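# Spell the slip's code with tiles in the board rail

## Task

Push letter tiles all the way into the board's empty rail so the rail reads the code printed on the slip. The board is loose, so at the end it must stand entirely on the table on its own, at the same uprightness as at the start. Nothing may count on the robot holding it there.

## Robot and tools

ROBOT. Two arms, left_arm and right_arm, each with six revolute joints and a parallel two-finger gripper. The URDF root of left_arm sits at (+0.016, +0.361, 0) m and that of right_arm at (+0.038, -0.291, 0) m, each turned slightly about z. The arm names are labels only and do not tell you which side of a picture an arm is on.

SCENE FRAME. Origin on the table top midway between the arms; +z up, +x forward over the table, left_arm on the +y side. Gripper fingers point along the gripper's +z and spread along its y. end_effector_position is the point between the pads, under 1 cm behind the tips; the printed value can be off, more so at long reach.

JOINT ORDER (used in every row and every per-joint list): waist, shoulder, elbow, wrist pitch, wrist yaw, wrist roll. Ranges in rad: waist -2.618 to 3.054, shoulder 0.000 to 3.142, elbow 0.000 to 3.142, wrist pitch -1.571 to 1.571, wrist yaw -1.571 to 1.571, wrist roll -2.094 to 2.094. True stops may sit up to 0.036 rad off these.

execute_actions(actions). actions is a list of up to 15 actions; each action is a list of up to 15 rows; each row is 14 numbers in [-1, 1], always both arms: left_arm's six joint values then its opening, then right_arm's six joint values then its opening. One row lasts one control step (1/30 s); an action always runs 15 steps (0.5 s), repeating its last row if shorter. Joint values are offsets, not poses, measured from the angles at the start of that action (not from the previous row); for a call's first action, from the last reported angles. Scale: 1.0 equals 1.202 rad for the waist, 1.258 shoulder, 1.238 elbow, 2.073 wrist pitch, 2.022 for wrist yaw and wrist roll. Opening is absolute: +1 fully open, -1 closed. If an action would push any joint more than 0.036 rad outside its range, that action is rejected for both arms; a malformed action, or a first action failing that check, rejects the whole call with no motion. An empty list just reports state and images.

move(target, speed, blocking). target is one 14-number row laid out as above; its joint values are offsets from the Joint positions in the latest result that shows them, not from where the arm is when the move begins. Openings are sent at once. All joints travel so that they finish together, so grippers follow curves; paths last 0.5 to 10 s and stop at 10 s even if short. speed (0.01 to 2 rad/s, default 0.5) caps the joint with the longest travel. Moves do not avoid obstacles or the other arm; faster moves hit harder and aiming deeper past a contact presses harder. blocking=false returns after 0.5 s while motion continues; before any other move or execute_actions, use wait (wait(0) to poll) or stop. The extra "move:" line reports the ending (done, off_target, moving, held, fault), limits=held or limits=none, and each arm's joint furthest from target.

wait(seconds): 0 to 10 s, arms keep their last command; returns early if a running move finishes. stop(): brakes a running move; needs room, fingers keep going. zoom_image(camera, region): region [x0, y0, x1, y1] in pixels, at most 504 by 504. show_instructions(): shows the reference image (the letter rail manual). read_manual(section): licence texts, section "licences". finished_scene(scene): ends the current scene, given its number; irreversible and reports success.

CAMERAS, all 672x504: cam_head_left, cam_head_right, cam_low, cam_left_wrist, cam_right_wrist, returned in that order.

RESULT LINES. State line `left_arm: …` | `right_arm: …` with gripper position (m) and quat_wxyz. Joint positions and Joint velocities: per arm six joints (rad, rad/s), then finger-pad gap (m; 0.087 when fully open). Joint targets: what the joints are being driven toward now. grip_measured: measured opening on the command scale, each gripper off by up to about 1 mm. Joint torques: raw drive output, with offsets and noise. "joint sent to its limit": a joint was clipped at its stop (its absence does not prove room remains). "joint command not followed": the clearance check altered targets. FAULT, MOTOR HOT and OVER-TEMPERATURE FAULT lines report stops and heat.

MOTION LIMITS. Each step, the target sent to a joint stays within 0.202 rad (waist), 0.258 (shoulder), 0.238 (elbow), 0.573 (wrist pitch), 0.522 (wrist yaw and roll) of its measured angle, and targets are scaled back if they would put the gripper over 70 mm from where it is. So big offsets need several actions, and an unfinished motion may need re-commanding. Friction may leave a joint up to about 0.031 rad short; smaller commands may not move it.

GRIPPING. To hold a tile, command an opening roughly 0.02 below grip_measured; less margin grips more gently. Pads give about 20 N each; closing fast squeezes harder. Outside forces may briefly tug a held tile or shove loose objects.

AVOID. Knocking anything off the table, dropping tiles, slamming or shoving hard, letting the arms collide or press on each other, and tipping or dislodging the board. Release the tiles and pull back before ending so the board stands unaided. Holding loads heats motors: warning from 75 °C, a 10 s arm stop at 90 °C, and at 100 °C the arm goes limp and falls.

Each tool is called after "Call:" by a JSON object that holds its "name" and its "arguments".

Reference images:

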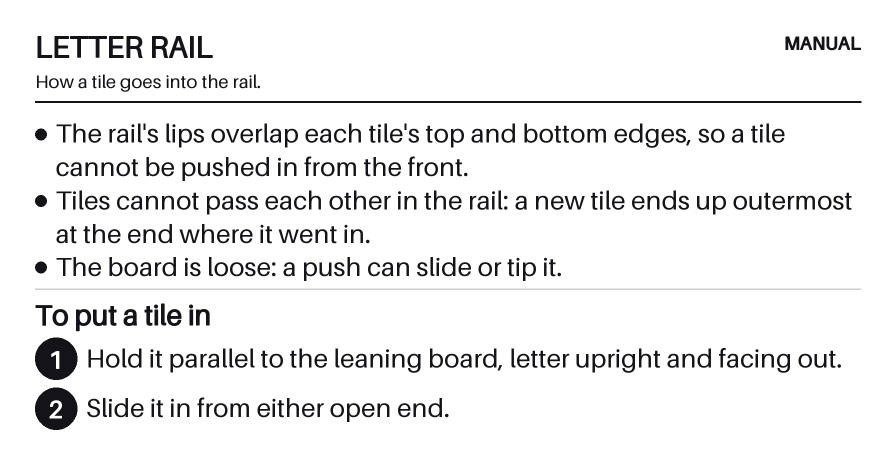

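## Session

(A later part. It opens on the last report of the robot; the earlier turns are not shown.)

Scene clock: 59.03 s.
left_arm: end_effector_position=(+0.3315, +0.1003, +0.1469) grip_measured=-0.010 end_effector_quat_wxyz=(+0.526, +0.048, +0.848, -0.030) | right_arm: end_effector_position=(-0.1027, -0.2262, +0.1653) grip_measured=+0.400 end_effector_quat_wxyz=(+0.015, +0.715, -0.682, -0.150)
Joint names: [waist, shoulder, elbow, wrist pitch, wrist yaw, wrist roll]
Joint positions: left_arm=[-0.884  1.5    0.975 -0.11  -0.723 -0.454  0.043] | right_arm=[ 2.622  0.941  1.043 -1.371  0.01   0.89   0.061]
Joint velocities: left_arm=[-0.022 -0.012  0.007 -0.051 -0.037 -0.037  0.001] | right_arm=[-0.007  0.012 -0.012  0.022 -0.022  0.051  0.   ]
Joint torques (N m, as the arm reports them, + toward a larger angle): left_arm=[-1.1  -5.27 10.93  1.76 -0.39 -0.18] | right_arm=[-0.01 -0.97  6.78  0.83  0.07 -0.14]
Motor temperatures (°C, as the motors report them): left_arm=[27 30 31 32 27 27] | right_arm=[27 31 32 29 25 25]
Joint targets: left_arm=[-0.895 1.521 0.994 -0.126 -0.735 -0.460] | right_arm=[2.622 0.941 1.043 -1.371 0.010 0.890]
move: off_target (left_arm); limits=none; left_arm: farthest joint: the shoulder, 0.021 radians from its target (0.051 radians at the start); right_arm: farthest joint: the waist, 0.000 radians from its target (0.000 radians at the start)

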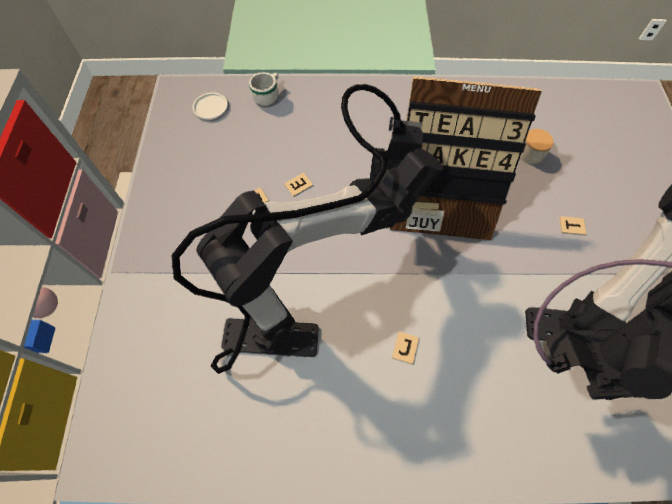

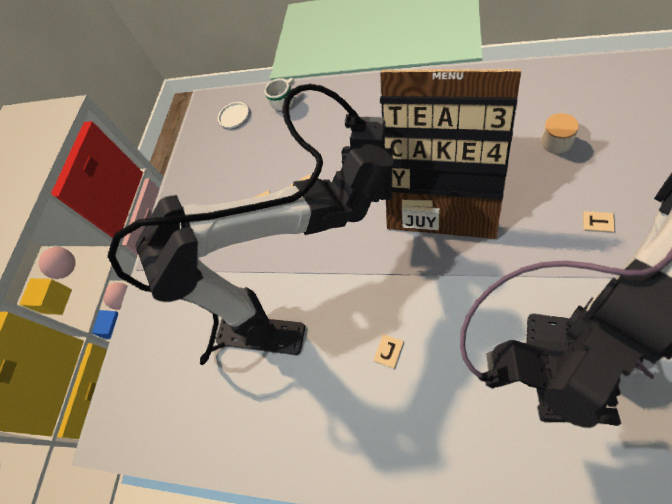

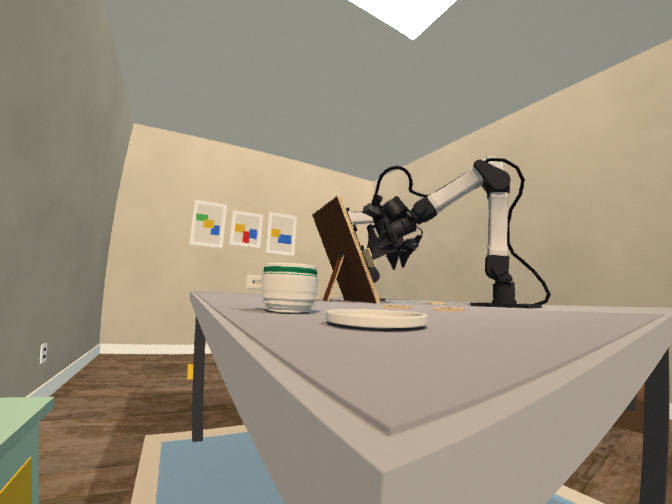

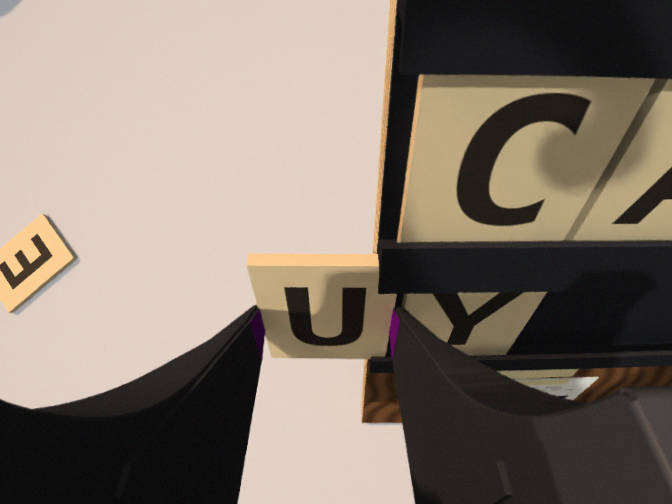

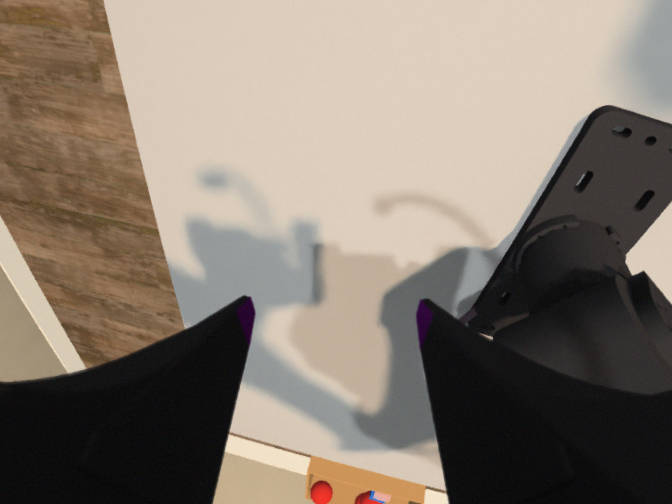

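Entered.

Call:
{"name": "move", "arguments": {"target": [-0.083,0.1253,0.135,-0.0397,-0.0424,-0.041,-0.06,0,0,0,0,0,0,0.4], "speed": 0.13}}

Call:
{"name": "move", "arguments": {"target": [-0.075,-0.075,-0.085,0,0,0,0.2,0,0,0,0,0,0,0.4], "speed": 0.15}}

Scene clock: 60.83 s.
left_arm: end_effector_position=(+0.3260, +0.0568, +0.1461) grip_measured=-0.010 end_effector_quat_wxyz=(+0.525, +0.048, +0.849, -0.028) | right_arm: end_effector_position=(-0.1027, -0.2262, +0.1653) grip_measured=+0.400 end_effector_quat_wxyz=(+0.015, +0.715, -0.682, -0.150)
Joint names: [waist, shoulder, elbow, wrist pitch, wrist yaw, wrist roll]
Joint positions: left_arm=[-0.974  1.636  1.123 -0.179 -0.797 -0.531  0.043] | right_arm=[ 2.622  0.941  1.043 -1.371  0.01   0.89   0.061]
Joint velocities: left_arm=[ 0.022 -0.022 -0.002 -0.022 -0.095  0.037  0.001] | right_arm=[ 0.002  0.012 -0.002  0.007  0.007  0.037  0.   ]
Joint torques (N m, as the arm reports them, + toward a larger angle): left_arm=[-1.02 -6.6  10.97  1.7  -0.42 -0.2 ] | right_arm=[-0.02 -1.17  6.85  0.81  0.1  -0.09]
Motor temperatures (°C, as the motors report them): left_arm=[27 30 31 32 27 27] | right_arm=[27 31 32 29 25 25]
Joint targets: left_arm=[-0.984 1.657 1.142 -0.192 -0.809 -0.537] | right_arm=[2.622 0.941 1.043 -1.371 0.010 0.890]
move: off_target (left_arm); limits=none; left_arm: farthest joint: the shoulder, 0.022 radians from its target (0.158 radians at the start); right_arm: farthest joint: the waist, 0.000 radians from its target (0.000 radians at the start)

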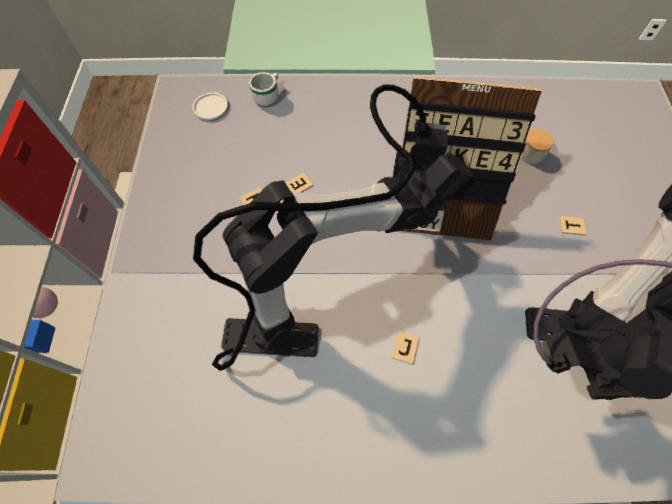

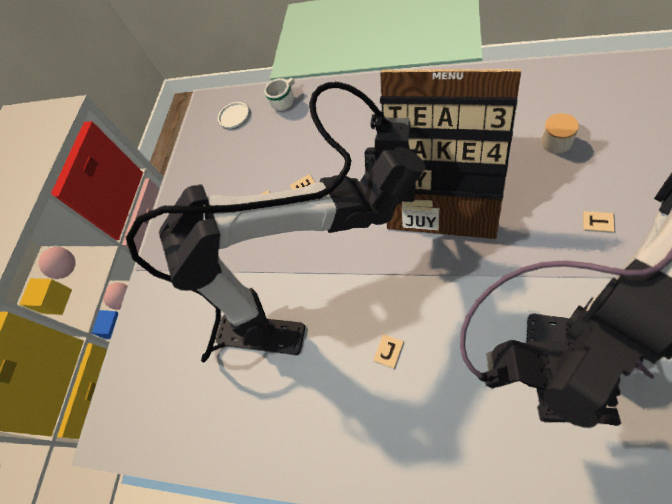

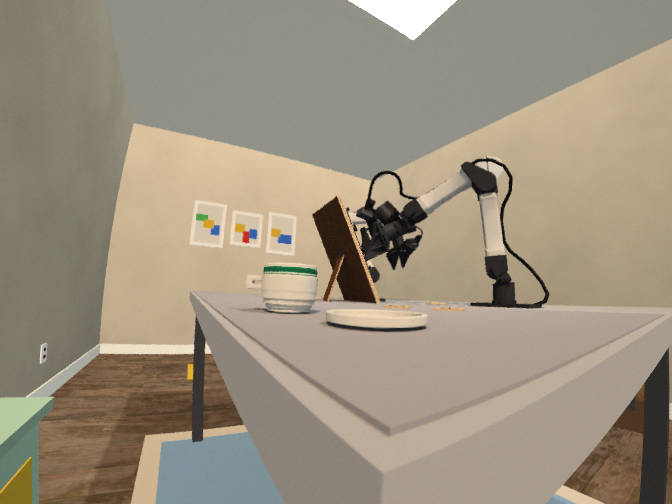

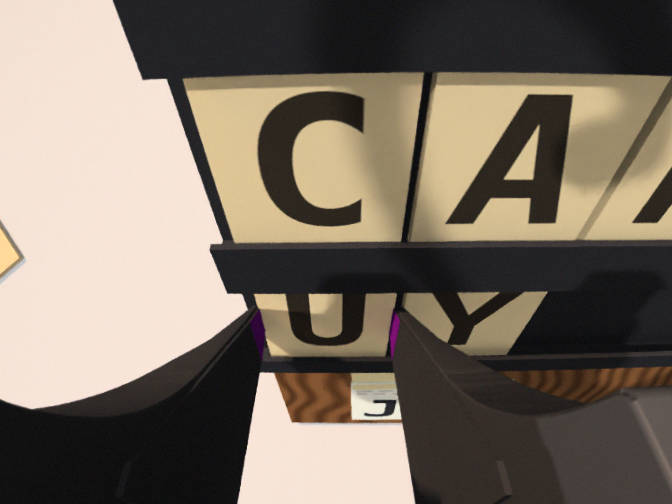

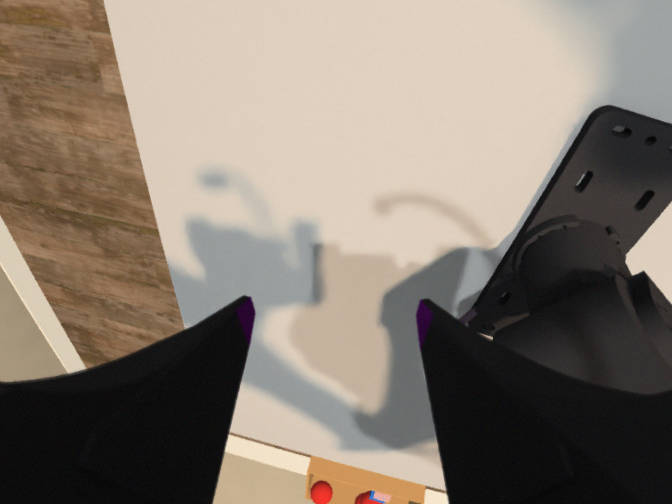

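Scene clock: 61.83 s.
left_arm: end_effector_position=(+0.2912, +0.0512, +0.1476) grip_measured=+0.200 end_effector_quat_wxyz=(+0.525, +0.082, +0.846, -0.050) | right_arm: end_effector_position=(-0.1027, -0.2262, +0.1653) grip_measured=+0.400 end_effector_quat_wxyz=(+0.015, +0.715, -0.682, -0.150)
Joint names: [waist, shoulder, elbow, wrist pitch, wrist yaw, wrist roll]
Joint positions: left_arm=[-1.056  1.555  1.044 -0.178 -0.797 -0.531  0.052] | right_arm=[ 2.622  0.941  1.043 -1.371  0.01   0.89   0.061]
Joint velocities: left_arm=[ 0.002 -0.027 -0.017  0.007  0.037 -0.007  0.   ] | right_arm=[-0.002 -0.017 -0.012 -0.022 -0.037  0.037  0.001]
Joint torques (N m, as the arm reports them, + toward a larger angle): left_arm=[-0.97 -8.6   6.51  1.81 -0.29 -0.15] | right_arm=[-0.04 -1.04  6.79  0.79  0.05 -0.11]
Motor temperatures (°C, as the motors report them): left_arm=[27 31 31 32 27 27] | right_arm=[27 31 32 29 25 25]
Joint targets: left_arm=[-1.065 1.542 1.018 -0.179 -0.797 -0.531] | right_arm=[2.622 0.941 1.043 -1.371 0.010 0.890]
move: off_target (left_arm); limits=none; left_arm: farthest joint: the elbow, 0.026 radians from its target (0.105 radians at the start); right_arm: farthest joint: the waist, 0.000 radians from its target (0.000 radians at the start)

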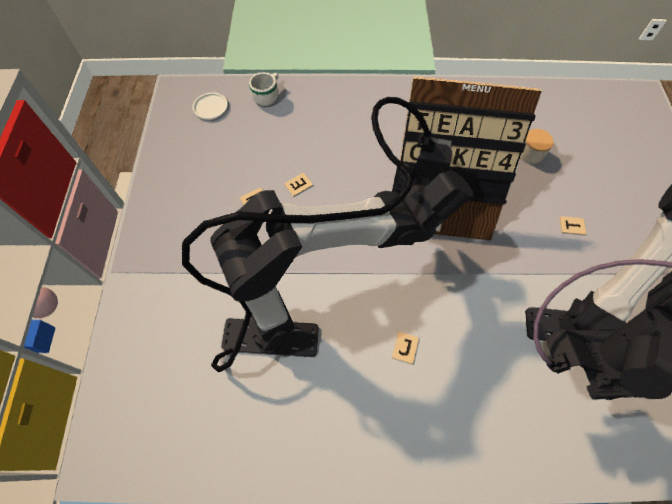

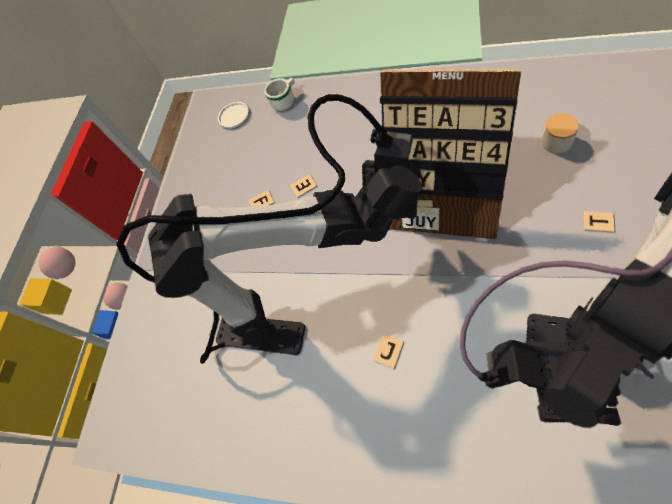

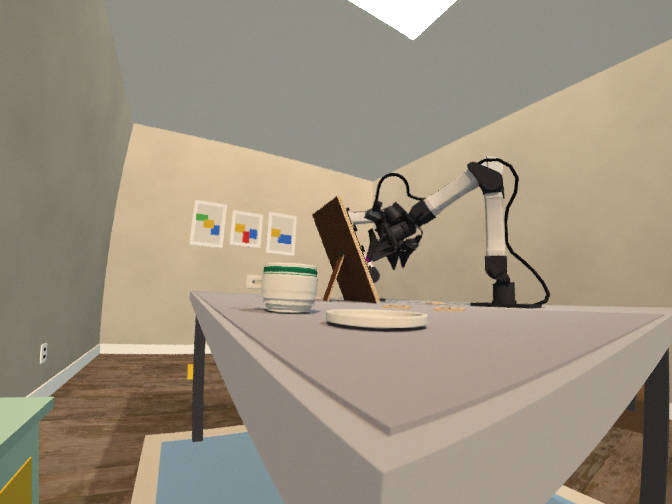

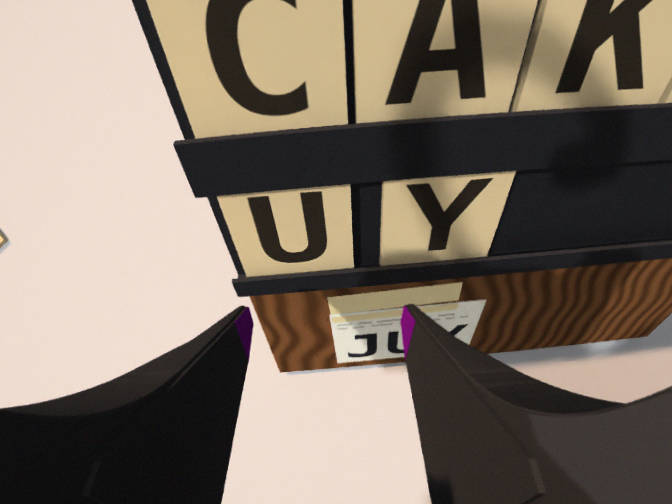

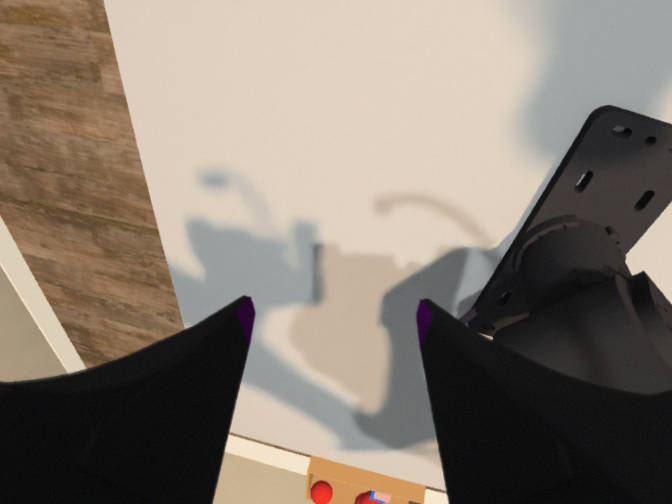

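Call:
{"name": "move", "arguments": {"target": [-0.332,0.168,0.099,-0.388,0.40,-0.327,0.5,0,0,0,0,0,0,0.4], "speed": 0.8}}

Scene clock: 63.83 s.
left_arm: end_effector_position=(-0.0042, +0.0727, +0.0349) grip_measured=+0.500 end_effector_quat_wxyz=(+0.001, +0.160, +0.987, +0.000) | right_arm: end_effector_position=(-0.1027, -0.2262, +0.1653) grip_measured=+0.400 end_effector_quat_wxyz=(+0.015, +0.715, -0.682, -0.150)
Joint names: [waist, shoulder, elbow, wrist pitch, wrist yaw, wrist roll]
Joint positions: left_arm=[-1.449  1.747  1.147 -0.971 -0.002 -1.186  0.066] | right_arm=[ 2.622  0.941  1.043 -1.371  0.01   0.89   0.061]
Joint velocities: left_arm=[-0.017  0.032  0.002  0.051  0.066 -0.022  0.001] | right_arm=[-0.017 -0.002  0.002 -0.022 -0.022 -0.007  0.   ]
Joint torques (N m, as the arm reports them, + toward a larger angle): left_arm=[-0.77 -6.48  9.3   0.36  0.06 -0.21] | right_arm=[-0.15 -1.18  6.74  0.78  0.1  -0.09]
Motor temperatures (°C, as the motors report them): left_arm=[27 31 31 32 27 27] | right_arm=[27 31 33 29 25 25]
Joint targets: left_arm=[-1.454 1.767 1.167 -0.982 0.012 -1.192] | right_arm=[2.622 0.941 1.043 -1.371 0.010 0.890]
move: done; limits=none; left_arm: farthest joint: the shoulder, 0.019 radians from its target (0.211 radians at the start); right_arm: farthest joint: the waist, 0.000 radians from its target (0.000 radians at the start)

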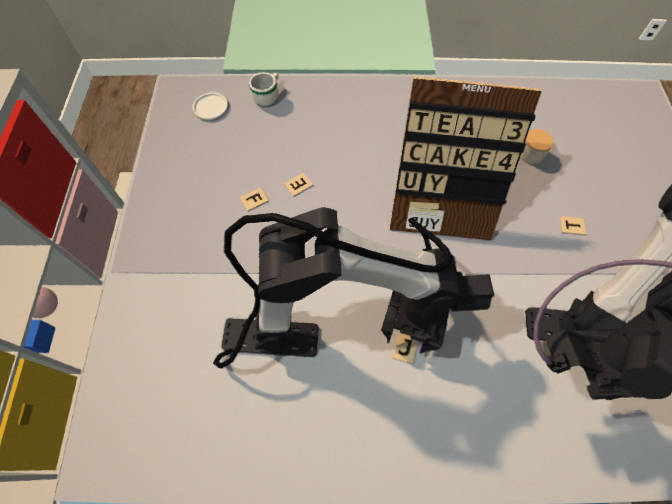

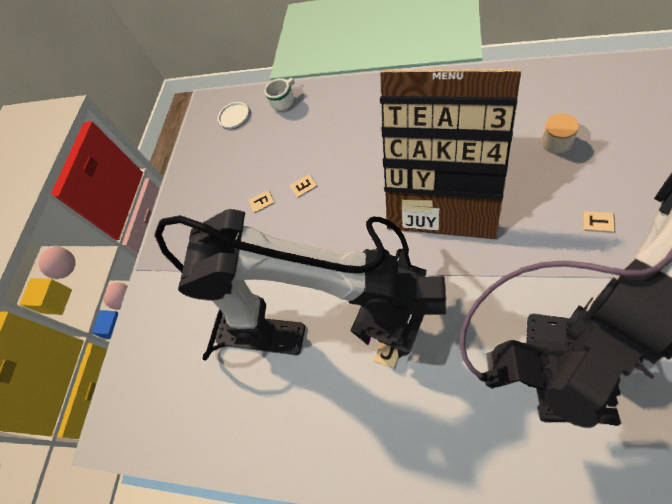

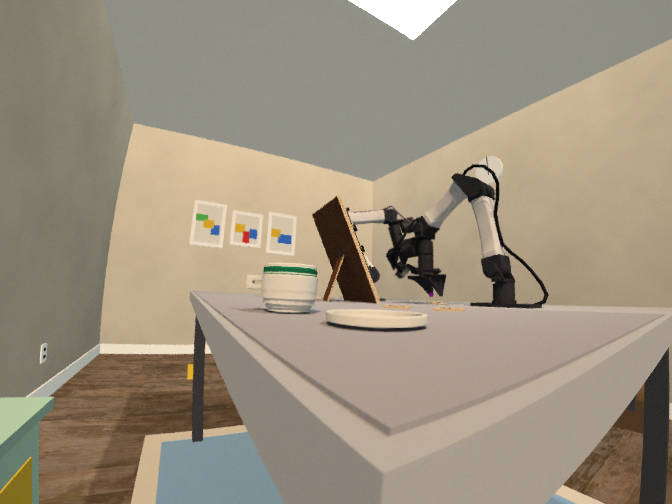

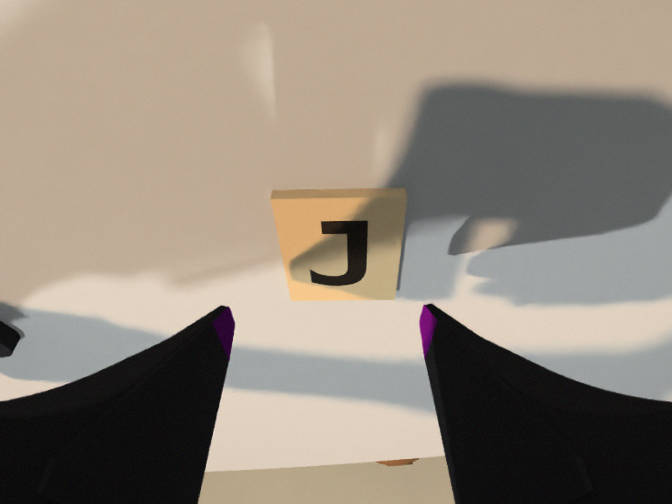

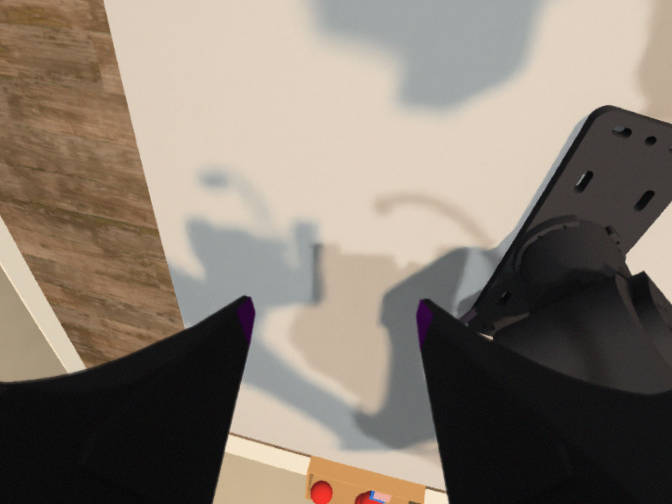

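Call:
{"name": "move", "arguments": {"target": [0,0.062,-0.056,0.058,0,-0.008,0.5,0,0,0,0,0,0,0.4], "speed": 0.2}}

Call:
{"name": "execute_actions", "arguments": {"actions": [[[0,0.01,0,0,0,0,0.3,0,0,0,0,0,0,0.4],[0,0.01,0,0,0,0,0.15,0,0,0,0,0,0,0.4],[0,0.01,0,0,0,0,0.07,0,0,0,0,0,0,0.4],[0,0.01,0,0,0,0,0.03,0,0,0,0,0,0,0.4],[0,0.01,0,0,0,0,0.01,0,0,0,0,0,0,0.4],[0,0.01,0,0,0,0,0,0,0,0,0,0,0,0.4],[0,0.01,0,0,0,0,-0.06,0,0,0,0,0,0,0.4]]]}}

Scene clock: 65.00 s.
left_arm: end_effector_position=(-0.0043, +0.0690, +0.0085) grip_measured=+0.500 end_effector_quat_wxyz=(+0.000, +0.156, +0.988, +0.003) | right_arm: end_effector_position=(-0.1027, -0.2262, +0.1653) grip_measured=+0.400 end_effector_quat_wxyz=(+0.015, +0.715, -0.682, -0.150)
Joint names: [waist, shoulder, elbow, wrist pitch, wrist yaw, wrist roll]
Joint positions: left_arm=[-1.449  1.805  1.103 -0.874 -0.002 -1.195  0.066] | right_arm=[ 2.622  0.941  1.043 -1.371  0.01   0.89   0.061]
Joint velocities: left_arm=[-0.007  0.002 -0.002  0.037 -0.081 -0.037 -0.   ] | right_arm=[-0.012  0.002 -0.012  0.051  0.051 -0.022  0.   ]
Joint torques (N m, as the arm reports them, + toward a larger angle): left_arm=[-0.31 -6.67  4.66  0.7  -0.09 -0.22] | right_arm=[-0.04 -0.8   6.69  0.81  0.07 -0.13]
Motor temperatures (°C, as the motors report them): left_arm=[27 31 31 32 27 27] | right_arm=[27 31 33 29 25 25]
Joint targets: left_arm=[-1.449 1.825 1.078 -0.851 -0.002 -1.202] | right_arm=[2.622 0.941 1.043 -1.371 0.010 0.890]
move: off_target (left_arm); limits=none; left_arm: farthest joint: the elbow, 0.025 radians from its target (0.070 radians at the start); right_arm: farthest joint: the waist, 0.000 radians from its target (0.000 radians at the start)

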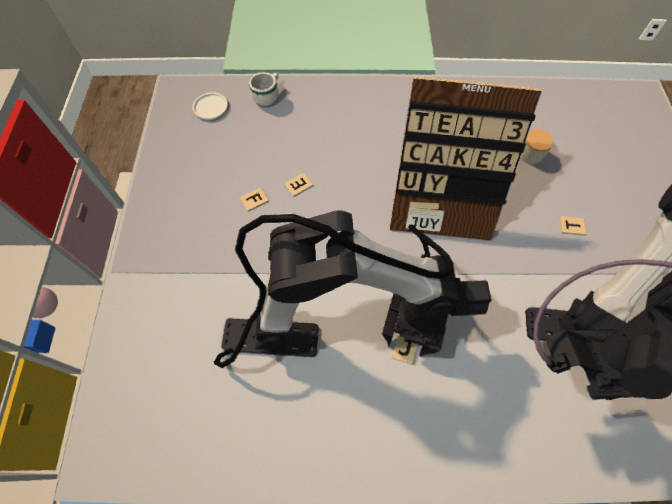

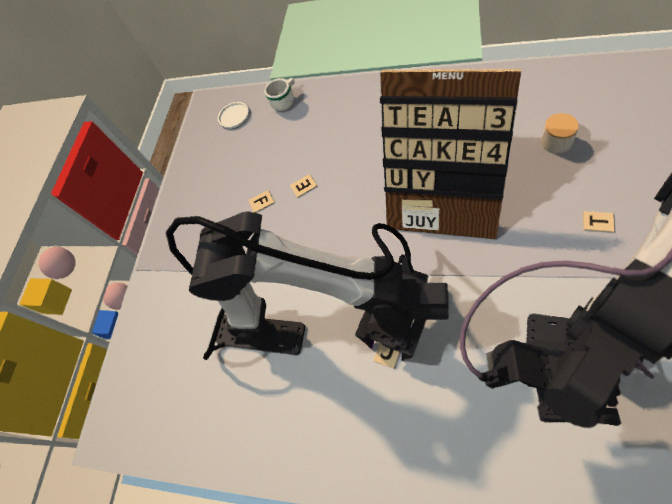

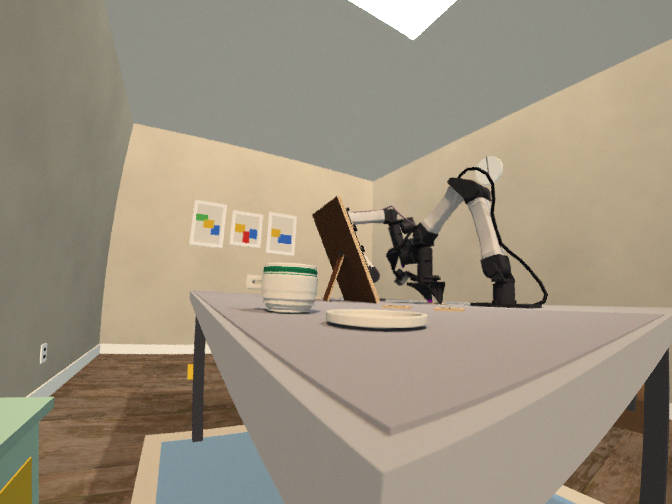

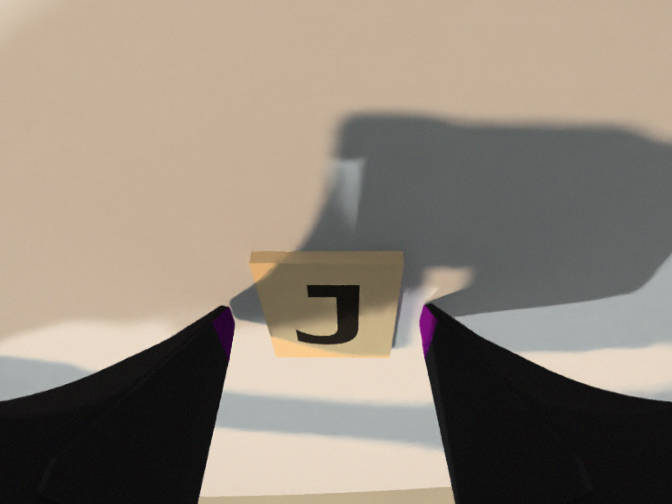

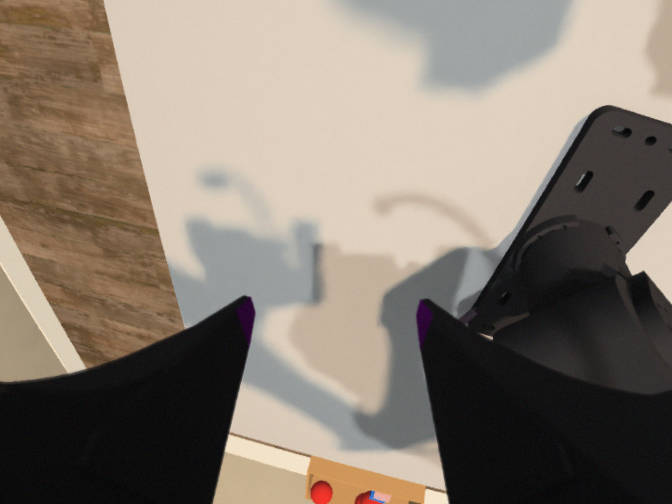

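Scene clock: 65.50 s.
left_arm: end_effector_position=(-0.0042, +0.0684, +0.0085) grip_measured=-0.012 end_effector_quat_wxyz=(+0.001, +0.156, +0.988, +0.001) | right_arm: end_effector_position=(-0.1027, -0.2262, +0.1653) grip_measured=+0.400 end_effector_quat_wxyz=(+0.015, +0.715, -0.682, -0.150)
Joint names: [waist, shoulder, elbow, wrist pitch, wrist yaw, wrist roll]
Joint positions: left_arm=[-1.449  1.805  1.103 -0.871 -0.002 -1.195  0.043] | right_arm=[ 2.622  0.941  1.043 -1.371  0.01   0.89   0.061]
Joint velocities: left_arm=[-0.002  0.007  0.007 -0.022 -0.051 -0.007 -0.001] | right_arm=[-0.012  0.007  0.002  0.022 -0.037  0.007 -0.   ]
Joint torques (N m, as the arm reports them, + toward a larger angle): left_arm=[-0.33 -7.36  7.1   0.45 -0.08 -0.15] | right_arm=[ 0.12 -1.03  6.89  0.79  0.01 -0.09]
Motor temperatures (°C, as the motors report them): left_arm=[27 31 31 32 27 27] | right_arm=[27 30 33 29 25 25]
Joint targets: left_arm=[-1.449 1.817 1.103 -0.874 -0.002 -1.195] | right_arm=[2.622 0.941 1.043 -1.371 0.010 0.890]

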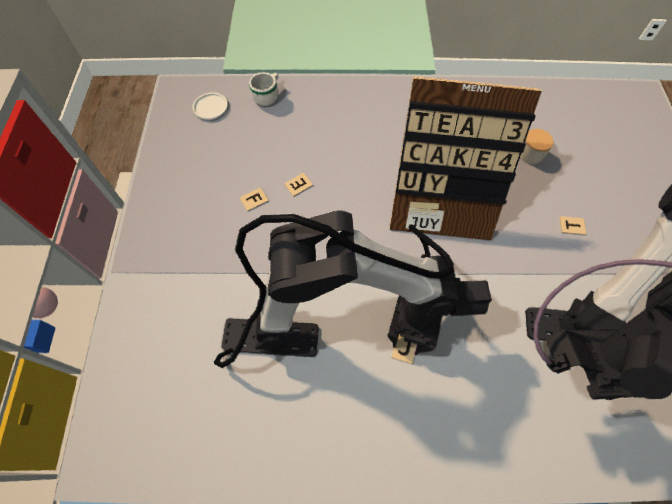

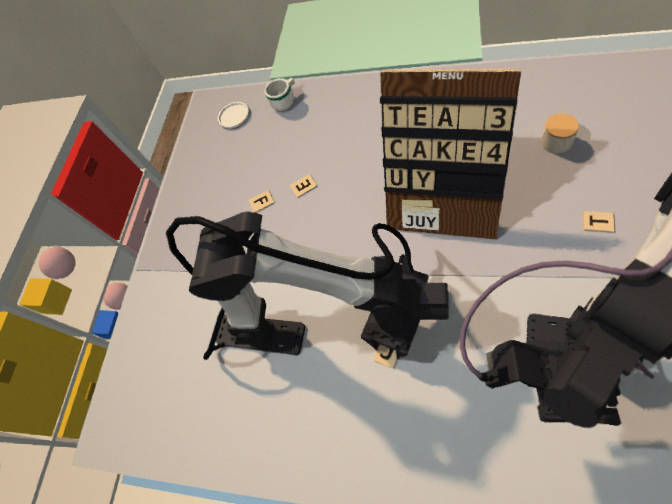

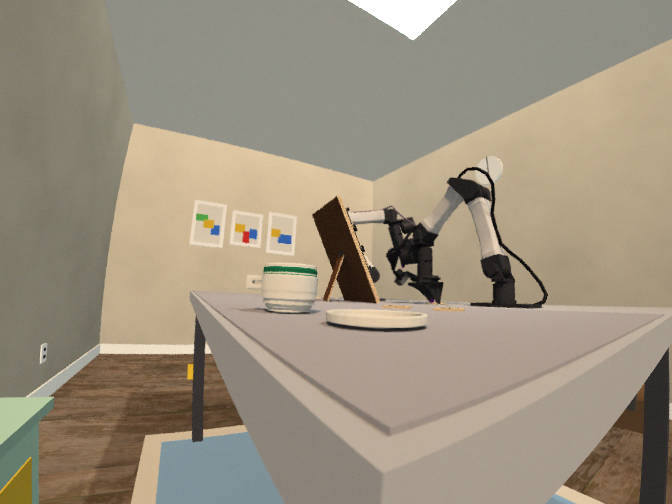

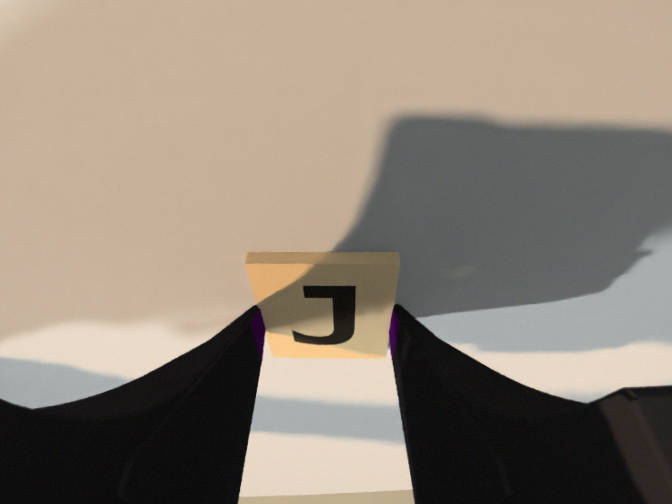

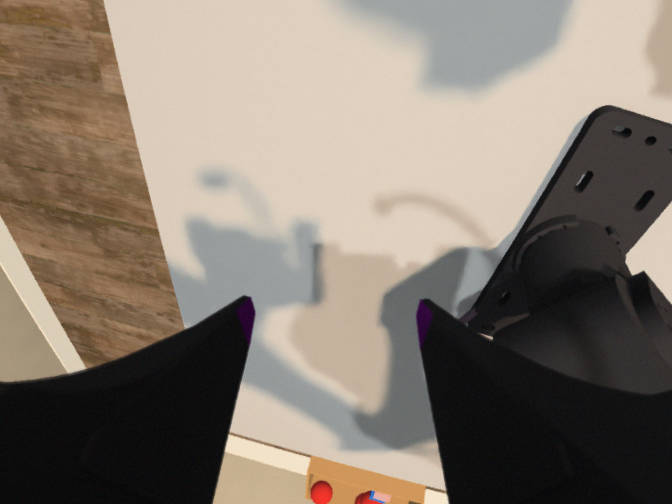

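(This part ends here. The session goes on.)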